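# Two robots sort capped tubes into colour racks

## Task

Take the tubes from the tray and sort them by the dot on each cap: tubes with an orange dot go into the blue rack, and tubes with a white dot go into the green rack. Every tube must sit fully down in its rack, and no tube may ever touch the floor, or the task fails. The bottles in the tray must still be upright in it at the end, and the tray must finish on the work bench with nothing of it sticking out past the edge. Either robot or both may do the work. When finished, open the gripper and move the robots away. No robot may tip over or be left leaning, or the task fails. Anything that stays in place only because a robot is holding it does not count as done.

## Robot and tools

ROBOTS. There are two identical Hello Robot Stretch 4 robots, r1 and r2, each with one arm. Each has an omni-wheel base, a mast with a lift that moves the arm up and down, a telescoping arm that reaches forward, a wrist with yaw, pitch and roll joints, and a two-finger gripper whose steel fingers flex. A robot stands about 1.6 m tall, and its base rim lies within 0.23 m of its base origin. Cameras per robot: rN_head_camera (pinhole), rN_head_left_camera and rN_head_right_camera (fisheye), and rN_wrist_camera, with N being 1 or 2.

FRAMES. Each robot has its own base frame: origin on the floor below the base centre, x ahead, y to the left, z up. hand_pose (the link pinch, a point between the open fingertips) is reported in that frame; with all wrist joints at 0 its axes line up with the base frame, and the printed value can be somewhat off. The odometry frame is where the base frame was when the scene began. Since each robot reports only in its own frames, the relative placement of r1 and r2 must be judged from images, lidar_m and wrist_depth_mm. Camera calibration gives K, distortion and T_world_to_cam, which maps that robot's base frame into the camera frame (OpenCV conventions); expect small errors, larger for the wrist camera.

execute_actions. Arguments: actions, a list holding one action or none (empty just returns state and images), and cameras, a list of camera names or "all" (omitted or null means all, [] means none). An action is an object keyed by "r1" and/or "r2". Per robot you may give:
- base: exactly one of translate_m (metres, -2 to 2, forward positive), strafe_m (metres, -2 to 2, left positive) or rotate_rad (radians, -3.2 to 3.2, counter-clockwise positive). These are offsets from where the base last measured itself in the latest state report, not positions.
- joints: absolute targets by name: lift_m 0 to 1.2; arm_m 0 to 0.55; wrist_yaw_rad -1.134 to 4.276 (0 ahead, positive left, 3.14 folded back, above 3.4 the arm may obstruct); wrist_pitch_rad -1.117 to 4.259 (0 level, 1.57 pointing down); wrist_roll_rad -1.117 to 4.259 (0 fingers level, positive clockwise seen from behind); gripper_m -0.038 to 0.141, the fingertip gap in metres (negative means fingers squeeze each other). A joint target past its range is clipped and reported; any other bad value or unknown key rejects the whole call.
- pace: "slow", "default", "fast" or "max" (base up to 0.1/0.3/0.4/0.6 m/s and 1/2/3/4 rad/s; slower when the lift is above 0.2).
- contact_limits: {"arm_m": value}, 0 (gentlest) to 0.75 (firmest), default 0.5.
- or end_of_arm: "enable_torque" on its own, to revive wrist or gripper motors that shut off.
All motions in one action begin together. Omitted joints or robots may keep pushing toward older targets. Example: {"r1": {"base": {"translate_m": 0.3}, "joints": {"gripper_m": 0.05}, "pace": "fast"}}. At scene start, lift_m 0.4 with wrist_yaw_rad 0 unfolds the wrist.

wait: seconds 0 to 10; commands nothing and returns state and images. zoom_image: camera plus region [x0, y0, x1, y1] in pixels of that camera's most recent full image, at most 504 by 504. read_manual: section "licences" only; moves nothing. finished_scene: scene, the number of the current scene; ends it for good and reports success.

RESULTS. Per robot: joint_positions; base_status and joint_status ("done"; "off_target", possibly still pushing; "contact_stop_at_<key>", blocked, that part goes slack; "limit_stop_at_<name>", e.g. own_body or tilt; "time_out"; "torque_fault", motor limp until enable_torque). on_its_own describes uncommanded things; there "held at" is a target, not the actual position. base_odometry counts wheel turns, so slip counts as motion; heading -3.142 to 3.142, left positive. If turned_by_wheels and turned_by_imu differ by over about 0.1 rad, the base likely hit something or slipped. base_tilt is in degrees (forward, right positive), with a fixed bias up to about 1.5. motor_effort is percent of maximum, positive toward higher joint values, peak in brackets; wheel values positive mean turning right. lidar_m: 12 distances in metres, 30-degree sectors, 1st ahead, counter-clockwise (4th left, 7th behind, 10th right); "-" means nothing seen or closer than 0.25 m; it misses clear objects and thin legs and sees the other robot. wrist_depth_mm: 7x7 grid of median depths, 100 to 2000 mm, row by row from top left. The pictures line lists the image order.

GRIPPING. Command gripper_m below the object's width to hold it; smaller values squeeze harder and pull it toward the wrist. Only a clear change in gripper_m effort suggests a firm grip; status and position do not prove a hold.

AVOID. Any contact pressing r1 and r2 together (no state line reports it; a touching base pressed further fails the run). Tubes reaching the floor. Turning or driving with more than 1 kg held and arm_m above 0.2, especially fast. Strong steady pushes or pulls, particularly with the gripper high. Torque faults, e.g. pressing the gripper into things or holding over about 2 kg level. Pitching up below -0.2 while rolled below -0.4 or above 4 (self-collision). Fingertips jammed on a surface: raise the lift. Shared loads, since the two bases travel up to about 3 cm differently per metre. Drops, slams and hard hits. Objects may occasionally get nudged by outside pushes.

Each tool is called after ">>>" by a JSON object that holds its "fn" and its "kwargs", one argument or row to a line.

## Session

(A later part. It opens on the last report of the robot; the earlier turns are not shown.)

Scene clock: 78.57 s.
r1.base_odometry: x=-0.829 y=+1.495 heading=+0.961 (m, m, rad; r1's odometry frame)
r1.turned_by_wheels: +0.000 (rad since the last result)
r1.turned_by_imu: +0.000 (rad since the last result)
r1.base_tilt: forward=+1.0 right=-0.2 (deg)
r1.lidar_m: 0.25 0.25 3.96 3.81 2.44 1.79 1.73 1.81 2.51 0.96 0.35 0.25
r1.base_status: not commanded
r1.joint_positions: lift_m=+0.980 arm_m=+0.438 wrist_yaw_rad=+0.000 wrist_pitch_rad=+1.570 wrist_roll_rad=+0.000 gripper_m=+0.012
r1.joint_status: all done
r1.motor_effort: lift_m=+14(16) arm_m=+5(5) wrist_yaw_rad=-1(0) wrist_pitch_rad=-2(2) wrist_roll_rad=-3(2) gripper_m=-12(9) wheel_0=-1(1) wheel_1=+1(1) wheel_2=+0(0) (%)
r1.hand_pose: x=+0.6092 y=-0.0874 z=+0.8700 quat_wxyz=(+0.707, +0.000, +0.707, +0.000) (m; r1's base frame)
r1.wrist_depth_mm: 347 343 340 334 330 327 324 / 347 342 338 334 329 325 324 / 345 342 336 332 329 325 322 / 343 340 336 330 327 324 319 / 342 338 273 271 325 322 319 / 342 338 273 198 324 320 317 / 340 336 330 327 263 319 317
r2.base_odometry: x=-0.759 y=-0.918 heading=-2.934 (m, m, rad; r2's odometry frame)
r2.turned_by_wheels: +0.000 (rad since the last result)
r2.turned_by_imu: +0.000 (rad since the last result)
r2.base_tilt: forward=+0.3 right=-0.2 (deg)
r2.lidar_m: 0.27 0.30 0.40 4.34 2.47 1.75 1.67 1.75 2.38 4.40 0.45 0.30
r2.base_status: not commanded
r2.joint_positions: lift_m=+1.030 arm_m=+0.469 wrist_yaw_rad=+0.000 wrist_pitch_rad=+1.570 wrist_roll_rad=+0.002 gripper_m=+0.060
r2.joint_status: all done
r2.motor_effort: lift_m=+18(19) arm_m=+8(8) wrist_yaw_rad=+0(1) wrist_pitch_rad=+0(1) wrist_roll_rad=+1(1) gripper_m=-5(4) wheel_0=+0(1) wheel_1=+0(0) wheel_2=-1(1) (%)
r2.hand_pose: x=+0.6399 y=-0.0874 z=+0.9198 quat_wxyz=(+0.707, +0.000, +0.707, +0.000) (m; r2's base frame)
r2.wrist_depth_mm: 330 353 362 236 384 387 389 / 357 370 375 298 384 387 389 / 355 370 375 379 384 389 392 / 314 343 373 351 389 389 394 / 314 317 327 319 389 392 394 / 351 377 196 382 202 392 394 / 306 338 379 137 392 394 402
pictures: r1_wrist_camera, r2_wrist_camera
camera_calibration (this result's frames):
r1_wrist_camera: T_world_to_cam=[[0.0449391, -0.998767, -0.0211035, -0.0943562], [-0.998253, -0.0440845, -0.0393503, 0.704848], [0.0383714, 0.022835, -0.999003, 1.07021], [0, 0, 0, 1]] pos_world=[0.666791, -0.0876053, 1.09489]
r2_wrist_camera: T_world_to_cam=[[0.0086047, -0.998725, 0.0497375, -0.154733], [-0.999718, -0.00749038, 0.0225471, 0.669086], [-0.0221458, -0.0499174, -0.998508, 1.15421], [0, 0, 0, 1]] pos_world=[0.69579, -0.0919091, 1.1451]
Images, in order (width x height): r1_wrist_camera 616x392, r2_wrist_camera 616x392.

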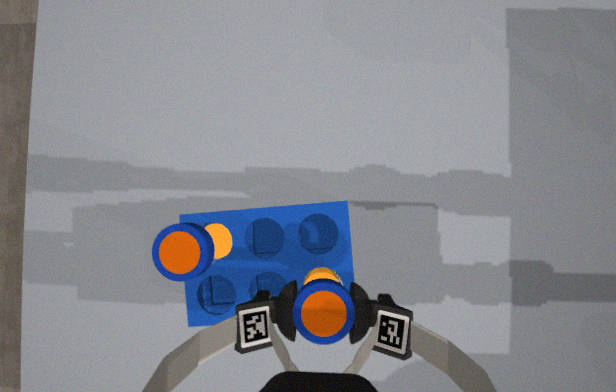

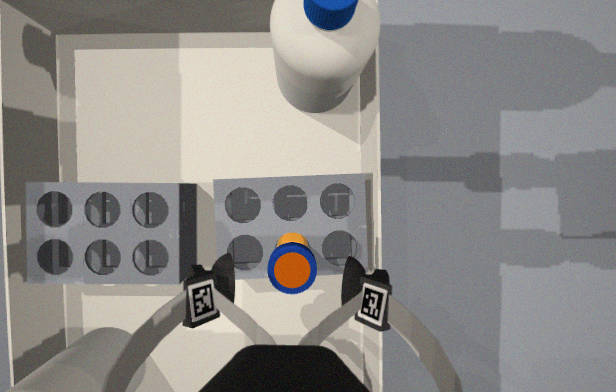

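>>> {"fn": "execute_actions", "kwargs": {
  "actions": [
    {"r1": {"joints": {"gripper_m": 0.06}, "pace": "fast"}, "r2": {"base": {"strafe_m": -0.003}, "joints": {"arm_m": 0.466, "lift_m": 0.98}, "pace": "fast"}}
  ],
  "cameras": ["r1_wrist_camera", "r2_wrist_camera"]
}}

Scene clock: 80.60 s.
r1.base_odometry: x=-0.829 y=+1.495 heading=+0.961 (m, m, rad; r1's odometry frame)
r1.turned_by_wheels: +0.000 (rad since the last result)
r1.turned_by_imu: +0.000 (rad since the last result)
r1.base_tilt: forward=+1.0 right=-0.1 (deg)
r1.lidar_m: 0.25 0.27 3.95 3.82 2.48 1.78 1.72 1.83 2.52 0.96 0.37 0.26
r1.base_status: not commanded
r1.joint_positions: lift_m=+0.980 arm_m=+0.438 wrist_yaw_rad=+0.000 wrist_pitch_rad=+1.570 wrist_roll_rad=+0.000 gripper_m=+0.060
r1.joint_status: all done
r1.motor_effort: lift_m=+14(14) arm_m=+5(5) wrist_yaw_rad=+1(1) wrist_pitch_rad=-1(0) wrist_roll_rad=-3(3) gripper_m=-2(16) wheel_0=-1(1) wheel_1=+2(1) wheel_2=+0(0) (%)
r1.hand_pose: x=+0.6092 y=-0.0874 z=+0.8700 quat_wxyz=(+0.707, +0.000, +0.707, +0.000) (m; r1's base frame)
r1.wrist_depth_mm: 347 343 340 336 330 327 325 / 345 342 338 334 330 327 324 / 347 342 336 334 329 325 322 / 343 340 334 330 327 324 320 / 343 338 272 271 325 324 319 / 342 336 272 208 217 322 317 / 340 334 330 327 322 319 317
r2.base_odometry: x=-0.760 y=-0.915 heading=-2.934 (m, m, rad; r2's odometry frame)
r2.turned_by_wheels: +0.000 (rad since the last result)
r2.turned_by_imu: +0.000 (rad since the last result)
r2.base_tilt: forward=+0.3 right=-0.2 (deg)
r2.lidar_m: 0.27 0.29 0.40 4.33 2.48 1.77 1.68 1.75 2.36 4.41 0.43 0.32
r2.base_status: done
r2.joint_positions: lift_m=+0.980 arm_m=+0.467 wrist_yaw_rad=+0.000 wrist_pitch_rad=+1.570 wrist_roll_rad=+0.002 gripper_m=+0.060
r2.joint_status: all done
r2.motor_effort: lift_m=+17(19) arm_m=-7(8) wrist_yaw_rad=+1(0) wrist_pitch_rad=-1(0) wrist_roll_rad=+1(1) gripper_m=-4(3) wheel_0=-1(6) wheel_1=+1(8) wheel_2=-1(0) (%)
r2.hand_pose: x=+0.6384 y=-0.0874 z=+0.8699 quat_wxyz=(+0.707, +0.001, +0.707, -0.001) (m; r2's base frame)
r2.wrist_depth_mm: 317 320 322 196 334 338 338 / 319 322 325 306 334 338 340 / 319 322 325 330 336 338 340 / 294 293 322 270 336 340 343 / 265 273 268 272 338 340 345 / 319 296 196 215 202 342 343 / 309 329 330 137 338 343 349
pictures: r1_wrist_camera, r2_wrist_camera
camera_calibration (this result's frames):
r1_wrist_camera: T_world_to_cam=[[0.0449391, -0.998767, -0.0211035, -0.0943562], [-0.998253, -0.0440845, -0.0393505, 0.704848], [0.0383717, 0.022835, -0.999003, 1.07021], [0, 0, 0, 1]] pos_world=[0.666791, -0.0876053, 1.09489]
r2_wrist_camera: T_world_to_cam=[[0.00841614, -0.998727, 0.0497367, -0.152118], [-0.999717, -0.00729734, 0.0226334, 0.668743], [-0.0222417, -0.0499132, -0.998506, 1.10441], [0, 0, 0, 1]] pos_world=[0.694399, -0.09192, 1.09519]
Images, in order (width x height): r1_wrist_camera 616x392, r2_wrist_camera 616x392.

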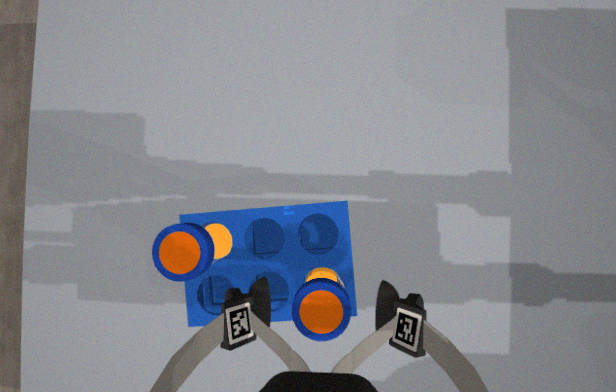

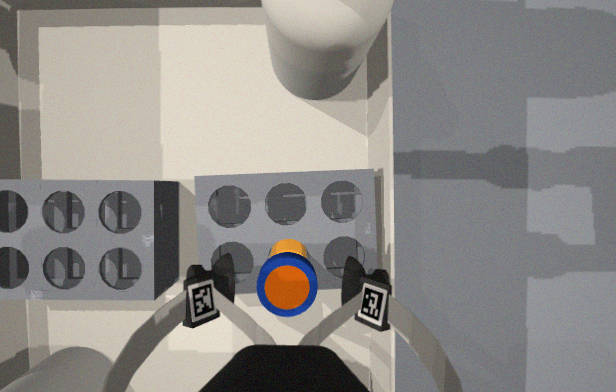

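>>> {"fn": "execute_actions", "kwargs": {
  "actions": [
    {"r1": {"joints": {"lift_m": 1.06, "arm_m": 0.1}, "pace": "max"}, "r2": {"joints": {"gripper_m": 0.012}, "pace": "fast"}}
  ],
  "cameras": ["r2_wrist_camera"]
}}

>>> {"fn": "execute_actions", "kwargs": {
  "actions": [
    {"r1": {"joints": {"arm_m": 0.0}, "base": {"translate_m": -0.12}, "pace": "fast"}, "r2": {"joints": {"lift_m": 1.06}, "pace": "fast"}}
  ],
  "cameras": ["r2_wrist_camera"]
}}

>>> {"fn": "zoom_image", "kwargs": {
  "camera": "r2_wrist_camera",
  "region": [140, 160, 400, 350]
}}

Scene clock: 83.20 s.
r1.base_odometry: x=-0.829 y=+1.495 heading=+0.961 (m, m, rad; r1's odometry frame)
r1.turned_by_wheels: +0.000 (rad since the last result)
r1.turned_by_imu: +0.000 (rad since the last result)
r1.base_tilt: forward=+1.0 right=+0.0 (deg)
r1.lidar_m: 0.25 0.27 3.99 3.81 2.44 1.76 1.72 1.81 2.52 0.96 0.36 0.25
r1.base_status: not commanded
r1.joint_positions: lift_m=+1.060 arm_m=+0.101 wrist_yaw_rad=+0.000 wrist_pitch_rad=+1.570 wrist_roll_rad=+0.000 gripper_m=+0.060
r1.joint_status: all done
r1.motor_effort: lift_m=+20(23) arm_m=-5(5) wrist_yaw_rad=+0(2) wrist_pitch_rad=+0(1) wrist_roll_rad=-2(3) gripper_m=-2(3) wheel_0=-1(1) wheel_1=+1(2) wheel_2=+0(0) (%)
r1.hand_pose: x=+0.2719 y=-0.0874 z=+0.9495 quat_wxyz=(+0.707, +0.000, +0.707, +0.000) (m; r1's base frame)
r1.wrist_depth_mm: 1255 430 424 418 413 407 404 / 1255 427 424 415 410 404 402 / 1255 427 421 415 410 404 399 / 1255 424 418 413 407 402 397 / 1229 424 418 413 410 402 397 / 1229 1205 976 960 217 1138 1138 / 1205 1182 960 931 1160 1138 1138
r2.base_odometry: x=-0.760 y=-0.915 heading=-2.934 (m, m, rad; r2's odometry frame)
r2.turned_by_wheels: +0.000 (rad since the last result)
r2.turned_by_imu: +0.000 (rad since the last result)
r2.base_tilt: forward=+0.2 right=-0.2 (deg)
r2.lidar_m: 0.28 0.29 0.38 4.32 2.47 1.77 1.67 1.73 2.35 4.41 0.42 0.30
r2.base_status: not commanded
r2.joint_positions: lift_m=+0.980 arm_m=+0.467 wrist_yaw_rad=+0.000 wrist_pitch_rad=+1.570 wrist_roll_rad=+0.002 gripper_m=+0.012
r2.joint_status: all done
r2.motor_effort: lift_m=+17(17) arm_m=-7(7) wrist_yaw_rad=+2(0) wrist_pitch_rad=+0(0) wrist_roll_rad=+1(1) gripper_m=-12(15) wheel_0=-1(2) wheel_1=+1(1) wheel_2=+0(0) (%)
r2.hand_pose: x=+0.6384 y=-0.0874 z=+0.8699 quat_wxyz=(+0.707, +0.001, +0.707, -0.001) (m; r2's base frame)
r2.wrist_depth_mm: 317 320 324 196 332 336 338 / 317 322 325 310 334 338 342 / 319 322 325 329 336 338 342 / 293 294 324 271 334 342 342 / 265 273 271 271 338 340 343 / 319 297 193 204 193 342 347 / 309 319 329 144 334 345 347
pictures: r2_wrist_camera
camera_calibration (this result's frames):
r2_wrist_camera: T_world_to_cam=[[0.00841622, -0.998727, 0.0497367, -0.152118], [-0.999717, -0.00729742, 0.0226335, 0.668743], [-0.0222418, -0.0499132, -0.998506, 1.10441], [0, 0, 0, 1]] pos_world=[0.694398, -0.09192, 1.09519]
Images, in order (width x height): r2_wrist_camera 616x392.

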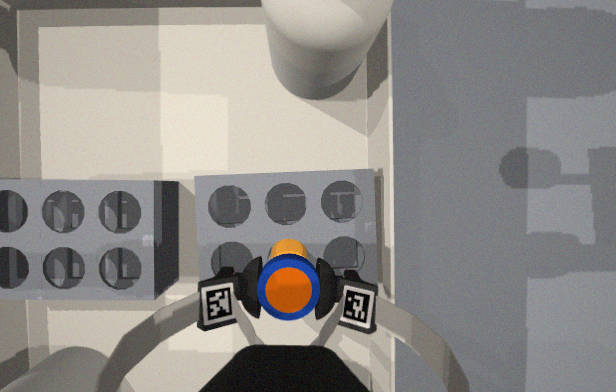

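Scene clock: 84.77 s.
r1.base_odometry: x=-0.897 y=+1.397 heading=+0.960 (m, m, rad; r1's odometry frame)
r1.turned_by_wheels: +0.000 (rad since the last result)
r1.turned_by_imu: -0.001 (rad since the last result)
r1.base_tilt: forward=+0.9 right=-0.2 (deg)
r1.lidar_m: 0.36 0.40 3.95 3.82 2.26 1.66 1.62 1.68 2.30 4.92 0.52 0.37
r1.base_status: done
r1.joint_positions: lift_m=+1.060 arm_m=+0.001 wrist_yaw_rad=+0.000 wrist_pitch_rad=+1.570 wrist_roll_rad=+0.000 gripper_m=+0.060
r1.joint_status: all done
r1.motor_effort: lift_m=+20(20) arm_m=-5(7) wrist_yaw_rad=-2(1) wrist_pitch_rad=-2(2) wrist_roll_rad=-3(2) gripper_m=-4(5) wheel_0=+0(7) wheel_1=-1(12) wheel_2=-2(11) (%)
r1.hand_pose: x=+0.1723 y=-0.0874 z=+0.9495 quat_wxyz=(+0.707, +0.000, +0.707, +0.000) (m; r1's base frame)
r1.wrist_depth_mm: 1255 430 427 421 413 407 404 / 1255 1205 627 1182 433 418 407 / 1229 1205 1205 1205 1182 1182 1160 / 1229 1229 1205 1182 1182 1138 1138 / 1229 1205 1182 960 1160 1160 1138 / 1255 1205 960 960 217 1160 1138 / 1205 1182 1182 683 1160 1138 1118
r2.base_odometry: x=-0.760 y=-0.915 heading=-2.934 (m, m, rad; r2's odometry frame)
r2.turned_by_wheels: +0.000 (rad since the last result)
r2.turned_by_imu: +0.000 (rad since the last result)
r2.base_tilt: forward=+0.2 right=-0.2 (deg)
r2.lidar_m: 0.28 0.29 0.40 4.33 2.48 1.76 1.69 1.77 2.36 4.40 0.44 0.31
r2.base_status: not commanded
r2.joint_positions: lift_m=+1.060 arm_m=+0.467 wrist_yaw_rad=+0.000 wrist_pitch_rad=+1.570 wrist_roll_rad=+0.002 gripper_m=+0.012
r2.joint_status: all done
r2.motor_effort: lift_m=+21(27) arm_m=-7(7) wrist_yaw_rad=+1(0) wrist_pitch_rad=+0(0) wrist_roll_rad=+1(1) gripper_m=-11(12) wheel_0=-1(1) wheel_1=+1(1) wheel_2=+0(0) (%)
r2.hand_pose: x=+0.6384 y=-0.0874 z=+0.9495 quat_wxyz=(+0.707, +0.001, +0.707, -0.001) (m; r2's base frame)
r2.wrist_depth_mm: 370 389 394 264 410 415 418 / 382 397 404 304 415 418 418 / 379 399 404 410 415 421 418 / 351 373 377 353 415 421 424 / 349 345 379 347 418 424 424 / 379 404 193 204 193 427 427 / 309 317 410 143 418 427 433
pictures: r2_wrist_camera
camera_calibration (this result's frames):
r2_wrist_camera: T_world_to_cam=[[0.00841611, -0.998727, 0.0497367, -0.156079], [-0.999717, -0.0072973, 0.0226335, 0.666937], [-0.0222418, -0.0499132, -0.998506, 1.18393], [0, 0, 0, 1]] pos_world=[0.694395, -0.09192, 1.17483]
Images, in order (width x height): r2_wrist_camera 616x392.

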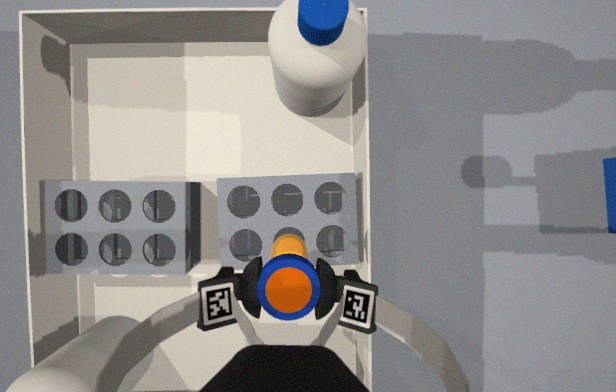

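Region (140, 160, 400, 350) of r2_wrist_camera's 616x392 image, scaled by 1.938; it fills the top 368 rows of this view, and the rest is white.

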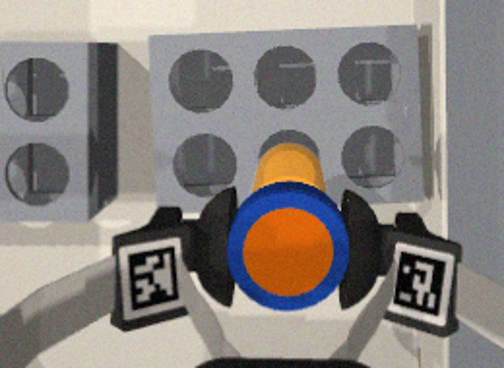

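>>> {"fn": "execute_actions", "kwargs": {
  "actions": [
    {"r2": {"base": {"strafe_m": -0.386}, "joints": {"arm_m": 0.502}, "pace": "fast"}}
  ],
  "cameras": ["r2_wrist_camera"]
}}

>>> {"fn": "zoom_image", "kwargs": {
  "camera": "r2_wrist_camera",
  "region": [140, 160, 400, 350]
}}

Scene clock: 88.43 s.
r1.base_odometry: x=-0.897 y=+1.397 heading=+0.960 (m, m, rad; r1's odometry frame)
r1.turned_by_wheels: +0.000 (rad since the last result)
r1.turned_by_imu: -0.001 (rad since the last result)
r1.base_tilt: forward=+1.0 right=-0.1 (deg)
r1.lidar_m: 0.35 0.40 3.96 3.83 2.27 1.67 1.61 1.67 2.35 4.89 0.51 0.35
r1.base_status: not commanded
r1.joint_positions: lift_m=+1.060 arm_m=+0.001 wrist_yaw_rad=+0.000 wrist_pitch_rad=+1.570 wrist_roll_rad=+0.000 gripper_m=+0.060
r1.joint_status: not commanded
r1.motor_effort: lift_m=+20(20) arm_m=-5(5) wrist_yaw_rad=+1(0) wrist_pitch_rad=+0(1) wrist_roll_rad=-2(2) gripper_m=-5(4) wheel_0=+0(0) wheel_1=-1(1) wheel_2=-2(2) (%)
r1.hand_pose: x=+0.1723 y=-0.0874 z=+0.9495 quat_wxyz=(+0.707, +0.000, +0.707, +0.000) (m; r1's base frame)
r1.wrist_depth_mm: 1255 430 424 418 413 410 404 / 1255 1205 634 1205 433 418 410 / 1229 1229 1205 1205 1160 1160 1138 / 1229 1205 1182 1182 1182 1160 1138 / 1229 1229 1205 960 1160 1160 1138 / 1229 1205 960 960 217 1160 1138 / 1229 1205 1182 691 1160 1138 1138
r2.base_odometry: x=-0.839 y=-0.537 heading=-2.934 (m, m, rad; r2's odometry frame)
r2.turned_by_wheels: +0.000 (rad since the last result)
r2.turned_by_imu: +0.000 (rad since the last result)
r2.base_tilt: forward=+0.3 right=-0.2 (deg)
r2.lidar_m: 0.28 0.31 0.42 1.10 2.46 1.75 1.65 1.76 2.35 4.03 0.46 0.32
r2.base_status: done
r2.joint_positions: lift_m=+1.060 arm_m=+0.501 wrist_yaw_rad=+0.000 wrist_pitch_rad=+1.570 wrist_roll_rad=+0.002 gripper_m=+0.012
r2.joint_status: all done
r2.motor_effort: lift_m=+21(21) arm_m=+7(8) wrist_yaw_rad=+1(1) wrist_pitch_rad=-1(1) wrist_roll_rad=+1(1) gripper_m=-10(14) wheel_0=+0(8) wheel_1=+1(9) wheel_2=-1(0) (%)
r2.hand_pose: x=+0.6718 y=-0.0874 z=+0.9496 quat_wxyz=(+0.707, +0.001, +0.707, -0.001) (m; r2's base frame)
r2.wrist_depth_mm: 397 399 402 410 410 418 1205 / 399 402 404 407 413 418 1205 / 397 404 404 413 415 418 1205 / 399 404 407 351 407 421 1229 / 404 404 407 351 418 421 1205 / 402 407 193 205 193 421 1205 / 404 407 413 143 421 427 1229
pictures: r2_wrist_camera
camera_calibration (this result's frames):
r2_wrist_camera: T_world_to_cam=[[0.00847491, -0.998726, 0.0497358, -0.156399], [-0.999714, -0.00735045, 0.0227481, 0.700163], [-0.0223535, -0.0499143, -0.998503, 1.18477], [0, 0, 0, 1]] pos_world=[0.727772, -0.091917, 1.17484]
Images, in order (width x height): r2_wrist_camera 616x392.

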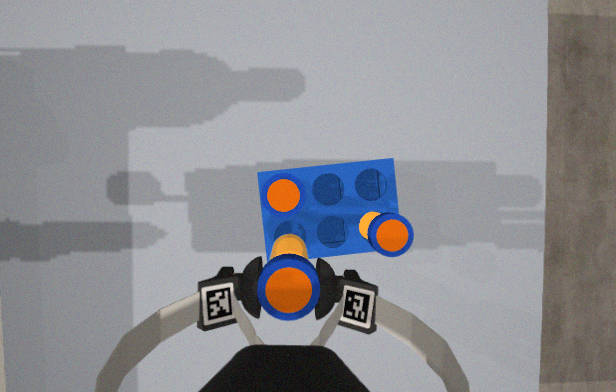

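Region (140, 160, 400, 350) of r2_wrist_camera's 616x392 image, scaled by 1.938; it fills the top 368 rows of this view, and the rest is white.

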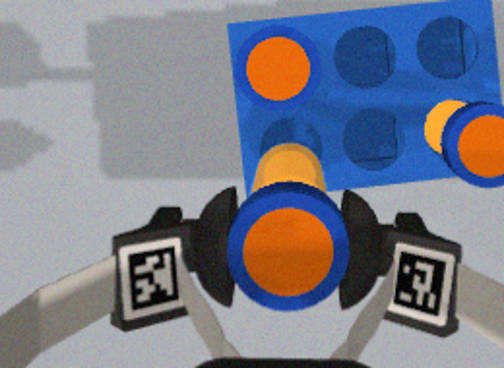

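>>> {"fn": "execute_actions", "kwargs": {
  "actions": [
    {"r2": {"joints": {"arm_m": 0.508}, "pace": "fast"}}
  ],
  "cameras": ["r2_wrist_camera"]
}}

>>> {"fn": "zoom_image", "kwargs": {
  "camera": "r2_wrist_camera",
  "region": [140, 160, 400, 350]
}}

Scene clock: 89.83 s.
r1.base_odometry: x=-0.897 y=+1.397 heading=+0.960 (m, m, rad; r1's odometry frame)
r1.turned_by_wheels: +0.000 (rad since the last result)
r1.turned_by_imu: +0.000 (rad since the last result)
r1.base_tilt: forward=+1.0 right=-0.1 (deg)
r1.lidar_m: 0.37 0.40 3.99 3.82 2.26 1.66 1.61 1.68 2.33 4.89 0.53 0.37
r1.base_status: not commanded
r1.joint_positions: lift_m=+1.060 arm_m=+0.001 wrist_yaw_rad=+0.000 wrist_pitch_rad=+1.570 wrist_roll_rad=+0.000 gripper_m=+0.060
r1.joint_status: not commanded
r1.motor_effort: lift_m=+20(19) arm_m=-5(6) wrist_yaw_rad=+0(0) wrist_pitch_rad=-2(0) wrist_roll_rad=-3(3) gripper_m=-3(0) wheel_0=+0(0) wheel_1=-1(1) wheel_2=-2(2) (%)
r1.hand_pose: x=+0.1723 y=-0.0874 z=+0.9495 quat_wxyz=(+0.707, +0.000, +0.707, +0.000) (m; r1's base frame)
r1.wrist_depth_mm: 1255 430 424 418 413 407 404 / 1255 1229 634 1182 430 418 410 / 1229 1205 1205 1182 1182 1160 1138 / 1205 1229 1205 1182 1182 1160 1138 / 1229 1229 1182 960 1160 1160 1138 / 1229 1229 991 960 217 1138 1138 / 1229 1205 1182 683 1160 1138 1118
r2.base_odometry: x=-0.839 y=-0.537 heading=-2.934 (m, m, rad; r2's odometry frame)
r2.turned_by_wheels: +0.000 (rad since the last result)
r2.turned_by_imu: +0.000 (rad since the last result)
r2.base_tilt: forward=+0.2 right=-0.2 (deg)
r2.lidar_m: 0.28 0.30 0.42 1.11 2.46 1.76 1.65 1.75 2.35 4.02 0.47 0.32
r2.base_status: not commanded
r2.joint_positions: lift_m=+1.060 arm_m=+0.507 wrist_yaw_rad=+0.000 wrist_pitch_rad=+1.570 wrist_roll_rad=+0.002 gripper_m=+0.012
r2.joint_status: all done
r2.motor_effort: lift_m=+21(21) arm_m=+7(8) wrist_yaw_rad=+1(2) wrist_pitch_rad=-2(1) wrist_roll_rad=+1(1) gripper_m=-14(14) wheel_0=+0(0) wheel_1=+1(1) wheel_2=-1(1) (%)
r2.hand_pose: x=+0.6778 y=-0.0874 z=+0.9496 quat_wxyz=(+0.707, +0.001, +0.707, -0.001) (m; r2's base frame)
r2.wrist_depth_mm: 397 399 404 410 410 413 1182 / 399 404 404 407 413 415 1205 / 397 402 404 410 418 421 1182 / 399 404 410 353 410 418 1182 / 402 407 413 349 355 421 1205 / 402 407 193 204 193 424 1205 / 407 407 410 144 421 424 1205
pictures: r2_wrist_camera
camera_calibration (this result's frames):
r2_wrist_camera: T_world_to_cam=[[0.00848037, -0.998726, 0.0497359, -0.156455], [-0.999714, -0.00735655, 0.0227354, 0.706219], [-0.0223406, -0.0499145, -0.998504, 1.18489], [0, 0, 0, 1]] pos_world=[0.733815, -0.0919167, 1.17484]
Images, in order (width x height): r2_wrist_camera 616x392.

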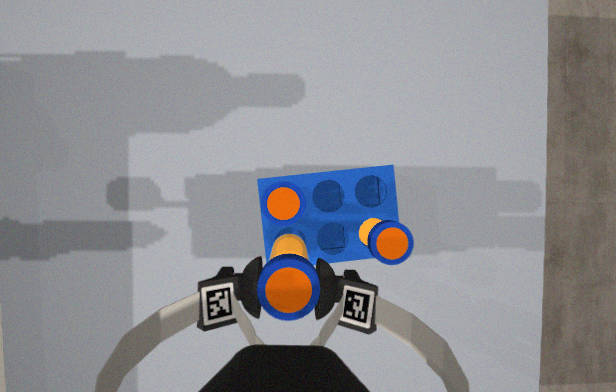

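Region (140, 160, 400, 350) of r2_wrist_camera's 616x392 image, scaled by 1.938; it fills the top 368 rows of this view, and the rest is white.

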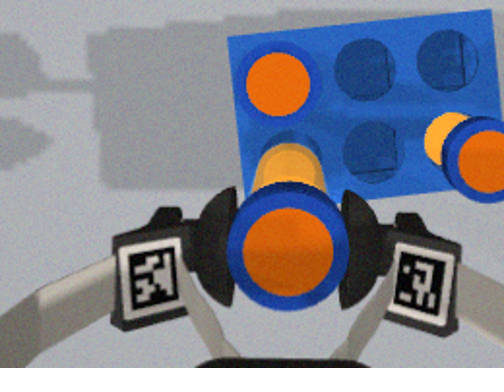

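>>> {"fn": "execute_actions", "kwargs": {
  "actions": [
    {"r2": {"joints": {"lift_m": 0.98}, "pace": "default"}}
  ],
  "cameras": ["r2_wrist_camera", "r1_head_camera"]
}}

Scene clock: 91.63 s.
r1.base_odometry: x=-0.897 y=+1.397 heading=+0.960 (m, m, rad; r1's odometry frame)
r1.turned_by_wheels: +0.000 (rad since the last result)
r1.turned_by_imu: +0.000 (rad since the last result)
r1.base_tilt: forward=+0.9 right=+0.0 (deg)
r1.lidar_m: 0.37 0.39 3.98 3.83 2.29 1.66 1.61 1.69 2.30 4.91 0.51 0.36
r1.base_status: not commanded
r1.joint_positions: lift_m=+1.060 arm_m=+0.001 wrist_yaw_rad=+0.000 wrist_pitch_rad=+1.570 wrist_roll_rad=+0.000 gripper_m=+0.060
r1.joint_status: not commanded
r1.motor_effort: lift_m=+20(20) arm_m=-5(5) wrist_yaw_rad=+2(1) wrist_pitch_rad=-1(1) wrist_roll_rad=-2(2) gripper_m=-3(3) wheel_0=+0(0) wheel_1=-1(1) wheel_2=-2(2) (%)
r1.hand_pose: x=+0.1723 y=-0.0874 z=+0.9495 quat_wxyz=(+0.707, +0.000, +0.707, +0.000) (m; r1's base frame)
r1.wrist_depth_mm: 1255 427 424 418 413 410 404 / 1255 1205 634 1182 430 418 410 / 1229 1229 1205 1182 1160 1160 1160 / 1229 1229 1205 1182 1182 1160 1138 / 1229 1205 1182 960 1160 1160 1138 / 1229 1205 976 960 217 1138 1138 / 1229 1205 1160 691 1160 1138 1118
r2.base_odometry: x=-0.839 y=-0.537 heading=-2.934 (m, m, rad; r2's odometry frame)
r2.turned_by_wheels: +0.000 (rad since the last result)
r2.turned_by_imu: +0.000 (rad since the last result)
r2.base_tilt: forward=+0.3 right=-0.2 (deg)
r2.lidar_m: 0.29 0.30 0.42 1.11 2.47 1.74 1.66 1.73 2.36 4.00 0.44 0.31
r2.base_status: not commanded
r2.joint_positions: lift_m=+0.980 arm_m=+0.507 wrist_yaw_rad=+0.000 wrist_pitch_rad=+1.570 wrist_roll_rad=+0.002 gripper_m=+0.012
r2.joint_status: all done
r2.motor_effort: lift_m=+17(19) arm_m=+7(7) wrist_yaw_rad=+1(1) wrist_pitch_rad=-1(1) wrist_roll_rad=+1(1) gripper_m=-10(13) wheel_0=+0(0) wheel_1=+1(1) wheel_2=-1(1) (%)
r2.hand_pose: x=+0.6778 y=-0.0874 z=+0.8699 quat_wxyz=(+0.707, +0.001, +0.707, -0.001) (m; r2's base frame)
r2.wrist_depth_mm: 319 322 325 329 332 336 336 / 320 324 327 330 334 336 340 / 324 325 329 330 334 340 343 / 324 325 330 273 277 340 343 / 325 327 330 273 276 340 343 / 325 329 193 204 193 342 343 / 327 329 332 144 342 343 347
pictures: r1_head_camera, r2_wrist_camera
camera_calibration (this result's frames):
r2_wrist_camera: T_world_to_cam=[[0.00848029, -0.998726, 0.0497359, -0.152494], [-0.999714, -0.00735648, 0.0227354, 0.708033], [-0.0223406, -0.0499145, -0.998504, 1.10537], [0, 0, 0, 1]] pos_world=[0.733818, -0.0919167, 1.09521]
Images, in order (width x height): r1_head_camera 420x560, r2_wrist_camera 616x392.

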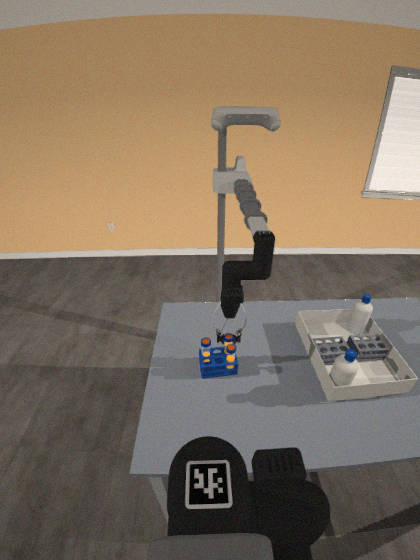

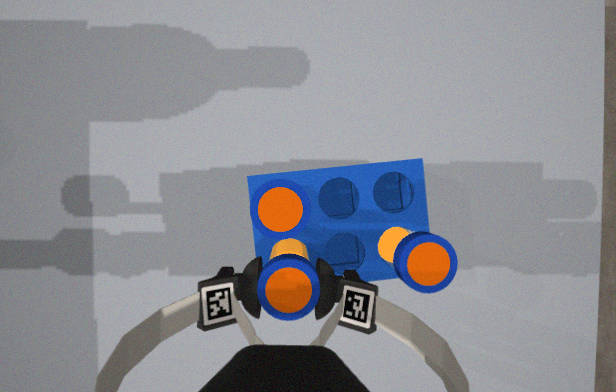

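>>> {"fn": "execute_actions", "kwargs": {
  "actions": [
    {"r2": {"joints": {"gripper_m": 0.048}, "pace": "fast"}}
  ],
  "cameras": ["r2_wrist_camera"]
}}

>>> {"fn": "execute_actions", "kwargs": {
  "actions": [
    {"r2": {"joints": {"lift_m": 1.06, "arm_m": 0.1}, "pace": "max"}}
  ],
  "cameras": ["r2_head_camera", "r1_head_camera"]
}}

Scene clock: 93.53 s.
r1.base_odometry: x=-0.897 y=+1.397 heading=+0.960 (m, m, rad; r1's odometry frame)
r1.turned_by_wheels: +0.000 (rad since the last result)
r1.turned_by_imu: +0.000 (rad since the last result)
r1.base_tilt: forward=+1.0 right=-0.1 (deg)
r1.lidar_m: 0.33 0.38 3.97 3.83 2.29 1.66 1.60 1.67 2.35 4.91 0.51 0.36
r1.base_status: not commanded
r1.joint_positions: lift_m=+1.060 arm_m=+0.001 wrist_yaw_rad=+0.000 wrist_pitch_rad=+1.570 wrist_roll_rad=+0.000 gripper_m=+0.060
r1.joint_status: not commanded
r1.motor_effort: lift_m=+20(20) arm_m=-6(6) wrist_yaw_rad=+0(2) wrist_pitch_rad=-1(1) wrist_roll_rad=-3(3) gripper_m=-6(4) wheel_0=+0(0) wheel_1=-2(1) wheel_2=-2(2) (%)
r1.hand_pose: x=+0.1723 y=-0.0874 z=+0.9495 quat_wxyz=(+0.707, +0.000, +0.707, +0.000) (m; r1's base frame)
r1.wrist_depth_mm: 1255 430 424 418 410 407 404 / 1255 1205 627 1205 433 418 410 / 1229 1205 1205 1182 1205 1160 1138 / 1229 1205 1205 1205 1160 1160 1138 / 1229 1205 1205 960 1182 1160 1138 / 1229 1205 976 960 217 1138 1138 / 1229 1205 1182 683 1160 1138 1118
r2.base_odometry: x=-0.839 y=-0.537 heading=-2.934 (m, m, rad; r2's odometry frame)
r2.turned_by_wheels: +0.000 (rad since the last result)
r2.turned_by_imu: +0.000 (rad since the last result)
r2.base_tilt: forward=+0.2 right=-0.2 (deg)
r2.lidar_m: 0.28 0.30 0.43 1.10 2.47 1.75 1.67 1.73 2.34 4.02 0.46 0.31
r2.base_status: not commanded
r2.joint_positions: lift_m=+0.980 arm_m=+0.507 wrist_yaw_rad=+0.000 wrist_pitch_rad=+1.570 wrist_roll_rad=+0.002 gripper_m=+0.048
r2.joint_status: all done
r2.motor_effort: lift_m=+17(17) arm_m=+7(7) wrist_yaw_rad=+1(0) wrist_pitch_rad=+0(1) wrist_roll_rad=+1(1) gripper_m=-3(14) wheel_0=+0(0) wheel_1=+1(1) wheel_2=-1(1) (%)
r2.hand_pose: x=+0.6778 y=-0.0874 z=+0.8699 quat_wxyz=(+0.707, +0.001, +0.707, -0.001) (m; r2's base frame)
r2.wrist_depth_mm: 320 322 325 329 332 336 340 / 320 324 327 330 334 336 338 / 322 325 329 330 334 338 340 / 324 325 330 272 277 338 342 / 325 329 330 273 276 342 343 / 327 329 212 217 200 343 349 / 325 329 332 138 342 343 345
pictures: r2_wrist_camera
camera_calibration (this result's frames):
r2_wrist_camera: T_world_to_cam=[[0.00848031, -0.998726, 0.0497359, -0.152494], [-0.999714, -0.00735649, 0.0227354, 0.708033], [-0.0223406, -0.0499145, -0.998504, 1.10537], [0, 0, 0, 1]] pos_world=[0.733819, -0.0919167, 1.09521]
Images, in order (width x height): r2_wrist_camera 616x392.

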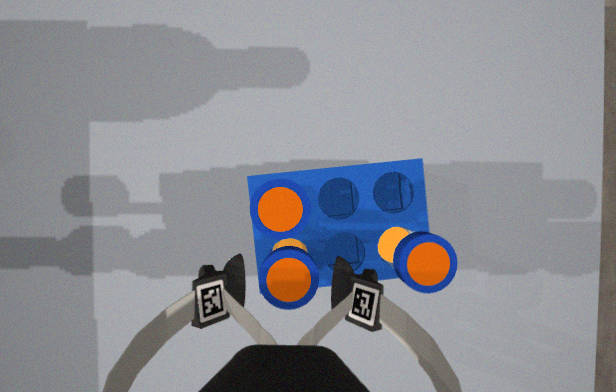

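Scene clock: 95.33 s.
r1.base_odometry: x=-0.897 y=+1.397 heading=+0.960 (m, m, rad; r1's odometry frame)
r1.turned_by_wheels: +0.000 (rad since the last result)
r1.turned_by_imu: +0.000 (rad since the last result)
r1.base_tilt: forward=+1.0 right=-0.1 (deg)
r1.lidar_m: 0.36 0.38 3.98 3.82 2.31 1.66 1.60 1.69 2.34 4.92 0.53 0.39
r1.base_status: not commanded
r1.joint_positions: lift_m=+1.060 arm_m=+0.001 wrist_yaw_rad=+0.000 wrist_pitch_rad=+1.570 wrist_roll_rad=+0.000 gripper_m=+0.060
r1.joint_status: not commanded
r1.motor_effort: lift_m=+20(20) arm_m=-6(6) wrist_yaw_rad=+0(0) wrist_pitch_rad=+0(0) wrist_roll_rad=-3(2) gripper_m=-1(3) wheel_0=+0(0) wheel_1=-1(1) wheel_2=-2(2) (%)
r1.hand_pose: x=+0.1723 y=-0.0874 z=+0.9495 quat_wxyz=(+0.707, +0.000, +0.707, +0.000) (m; r1's base frame)
r1.wrist_depth_mm: 1255 430 424 418 413 410 404 / 1255 1205 627 1182 433 418 410 / 1255 1229 1205 1205 1160 1182 1160 / 1229 1229 1205 1182 1160 1160 1138 / 1229 1205 1205 976 1182 1160 1160 / 1205 1182 976 946 217 1160 1138 / 1205 1182 1182 691 1138 1138 1118
r2.base_odometry: x=-0.839 y=-0.537 heading=-2.934 (m, m, rad; r2's odometry frame)
r2.turned_by_wheels: +0.000 (rad since the last result)
r2.turned_by_imu: +0.000 (rad since the last result)
r2.base_tilt: forward=+0.2 right=-0.2 (deg)
r2.lidar_m: 0.30 0.31 0.41 1.09 2.45 1.75 1.66 1.77 2.33 4.02 0.45 0.32
r2.base_status: not commanded
r2.joint_positions: lift_m=+1.060 arm_m=+0.101 wrist_yaw_rad=+0.000 wrist_pitch_rad=+1.570 wrist_roll_rad=+0.002 gripper_m=+0.048
r2.joint_status: all done
r2.motor_effort: lift_m=+20(23) arm_m=-8(8) wrist_yaw_rad=+1(1) wrist_pitch_rad=-1(2) wrist_roll_rad=+1(1) gripper_m=-3(5) wheel_0=+0(0) wheel_1=+1(1) wheel_2=-1(1) (%)
r2.hand_pose: x=+0.2723 y=-0.0874 z=+0.9497 quat_wxyz=(+0.707, +0.001, +0.707, -0.001) (m; r2's base frame)
r2.wrist_depth_mm: 397 402 404 410 413 418 1182 / 399 402 410 413 413 418 1205 / 399 404 410 413 415 421 1229 / 402 407 410 413 421 421 1205 / 1160 1160 960 1008 1160 1182 1182 / 1160 1138 213 946 200 1205 1205 / 1160 1138 960 138 1229 1205 1229
pictures: r1_head_camera, r2_head_camera
Images, in order (width x height): r1_head_camera 420x560, r2_head_camera 420x560.

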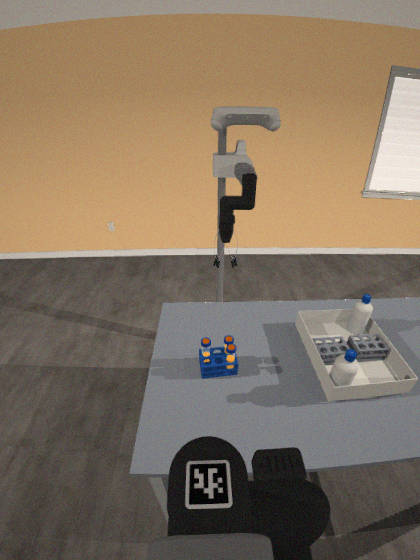

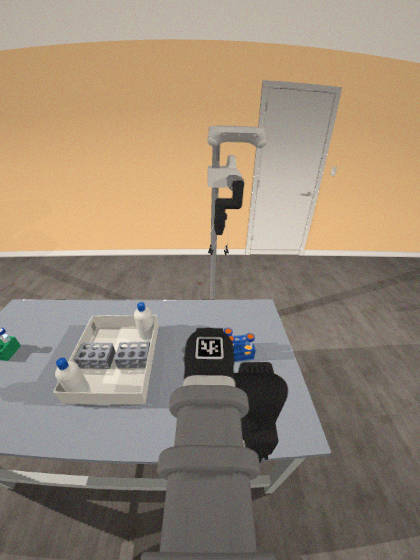

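>>> {"fn": "zoom_image", "kwargs": {
  "camera": "r1_head_camera",
  "region": [170, 320, 270, 390]
}}

>>> {"fn": "zoom_image", "kwargs": {
  "camera": "r2_head_camera",
  "region": [0, 295, 180, 410]
}}

Region (170, 320, 270, 390) of r1_head_camera's 420x560 image, scaled by 5.040, with more detail than that image has; it fills the top 353 rows of this view, and the rest is white.

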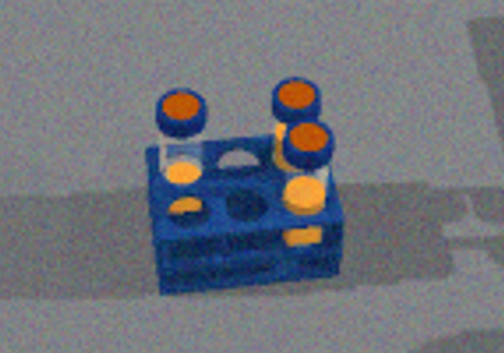

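Region (0, 295, 180, 410) of r2_head_camera's 420x560 image, scaled by 2.800, with more detail than that image has; it fills the top 322 rows of this view, and the rest is white.

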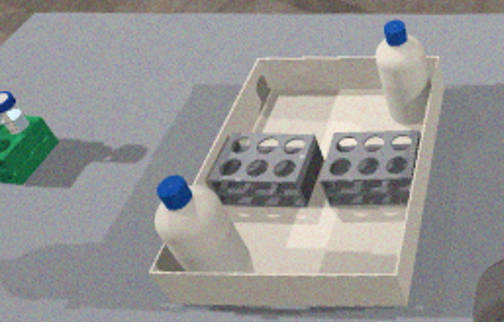

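>>> {"fn": "finished_scene", "kwargs": {
  "scene": 2
}}

The scene is finished: the task was done.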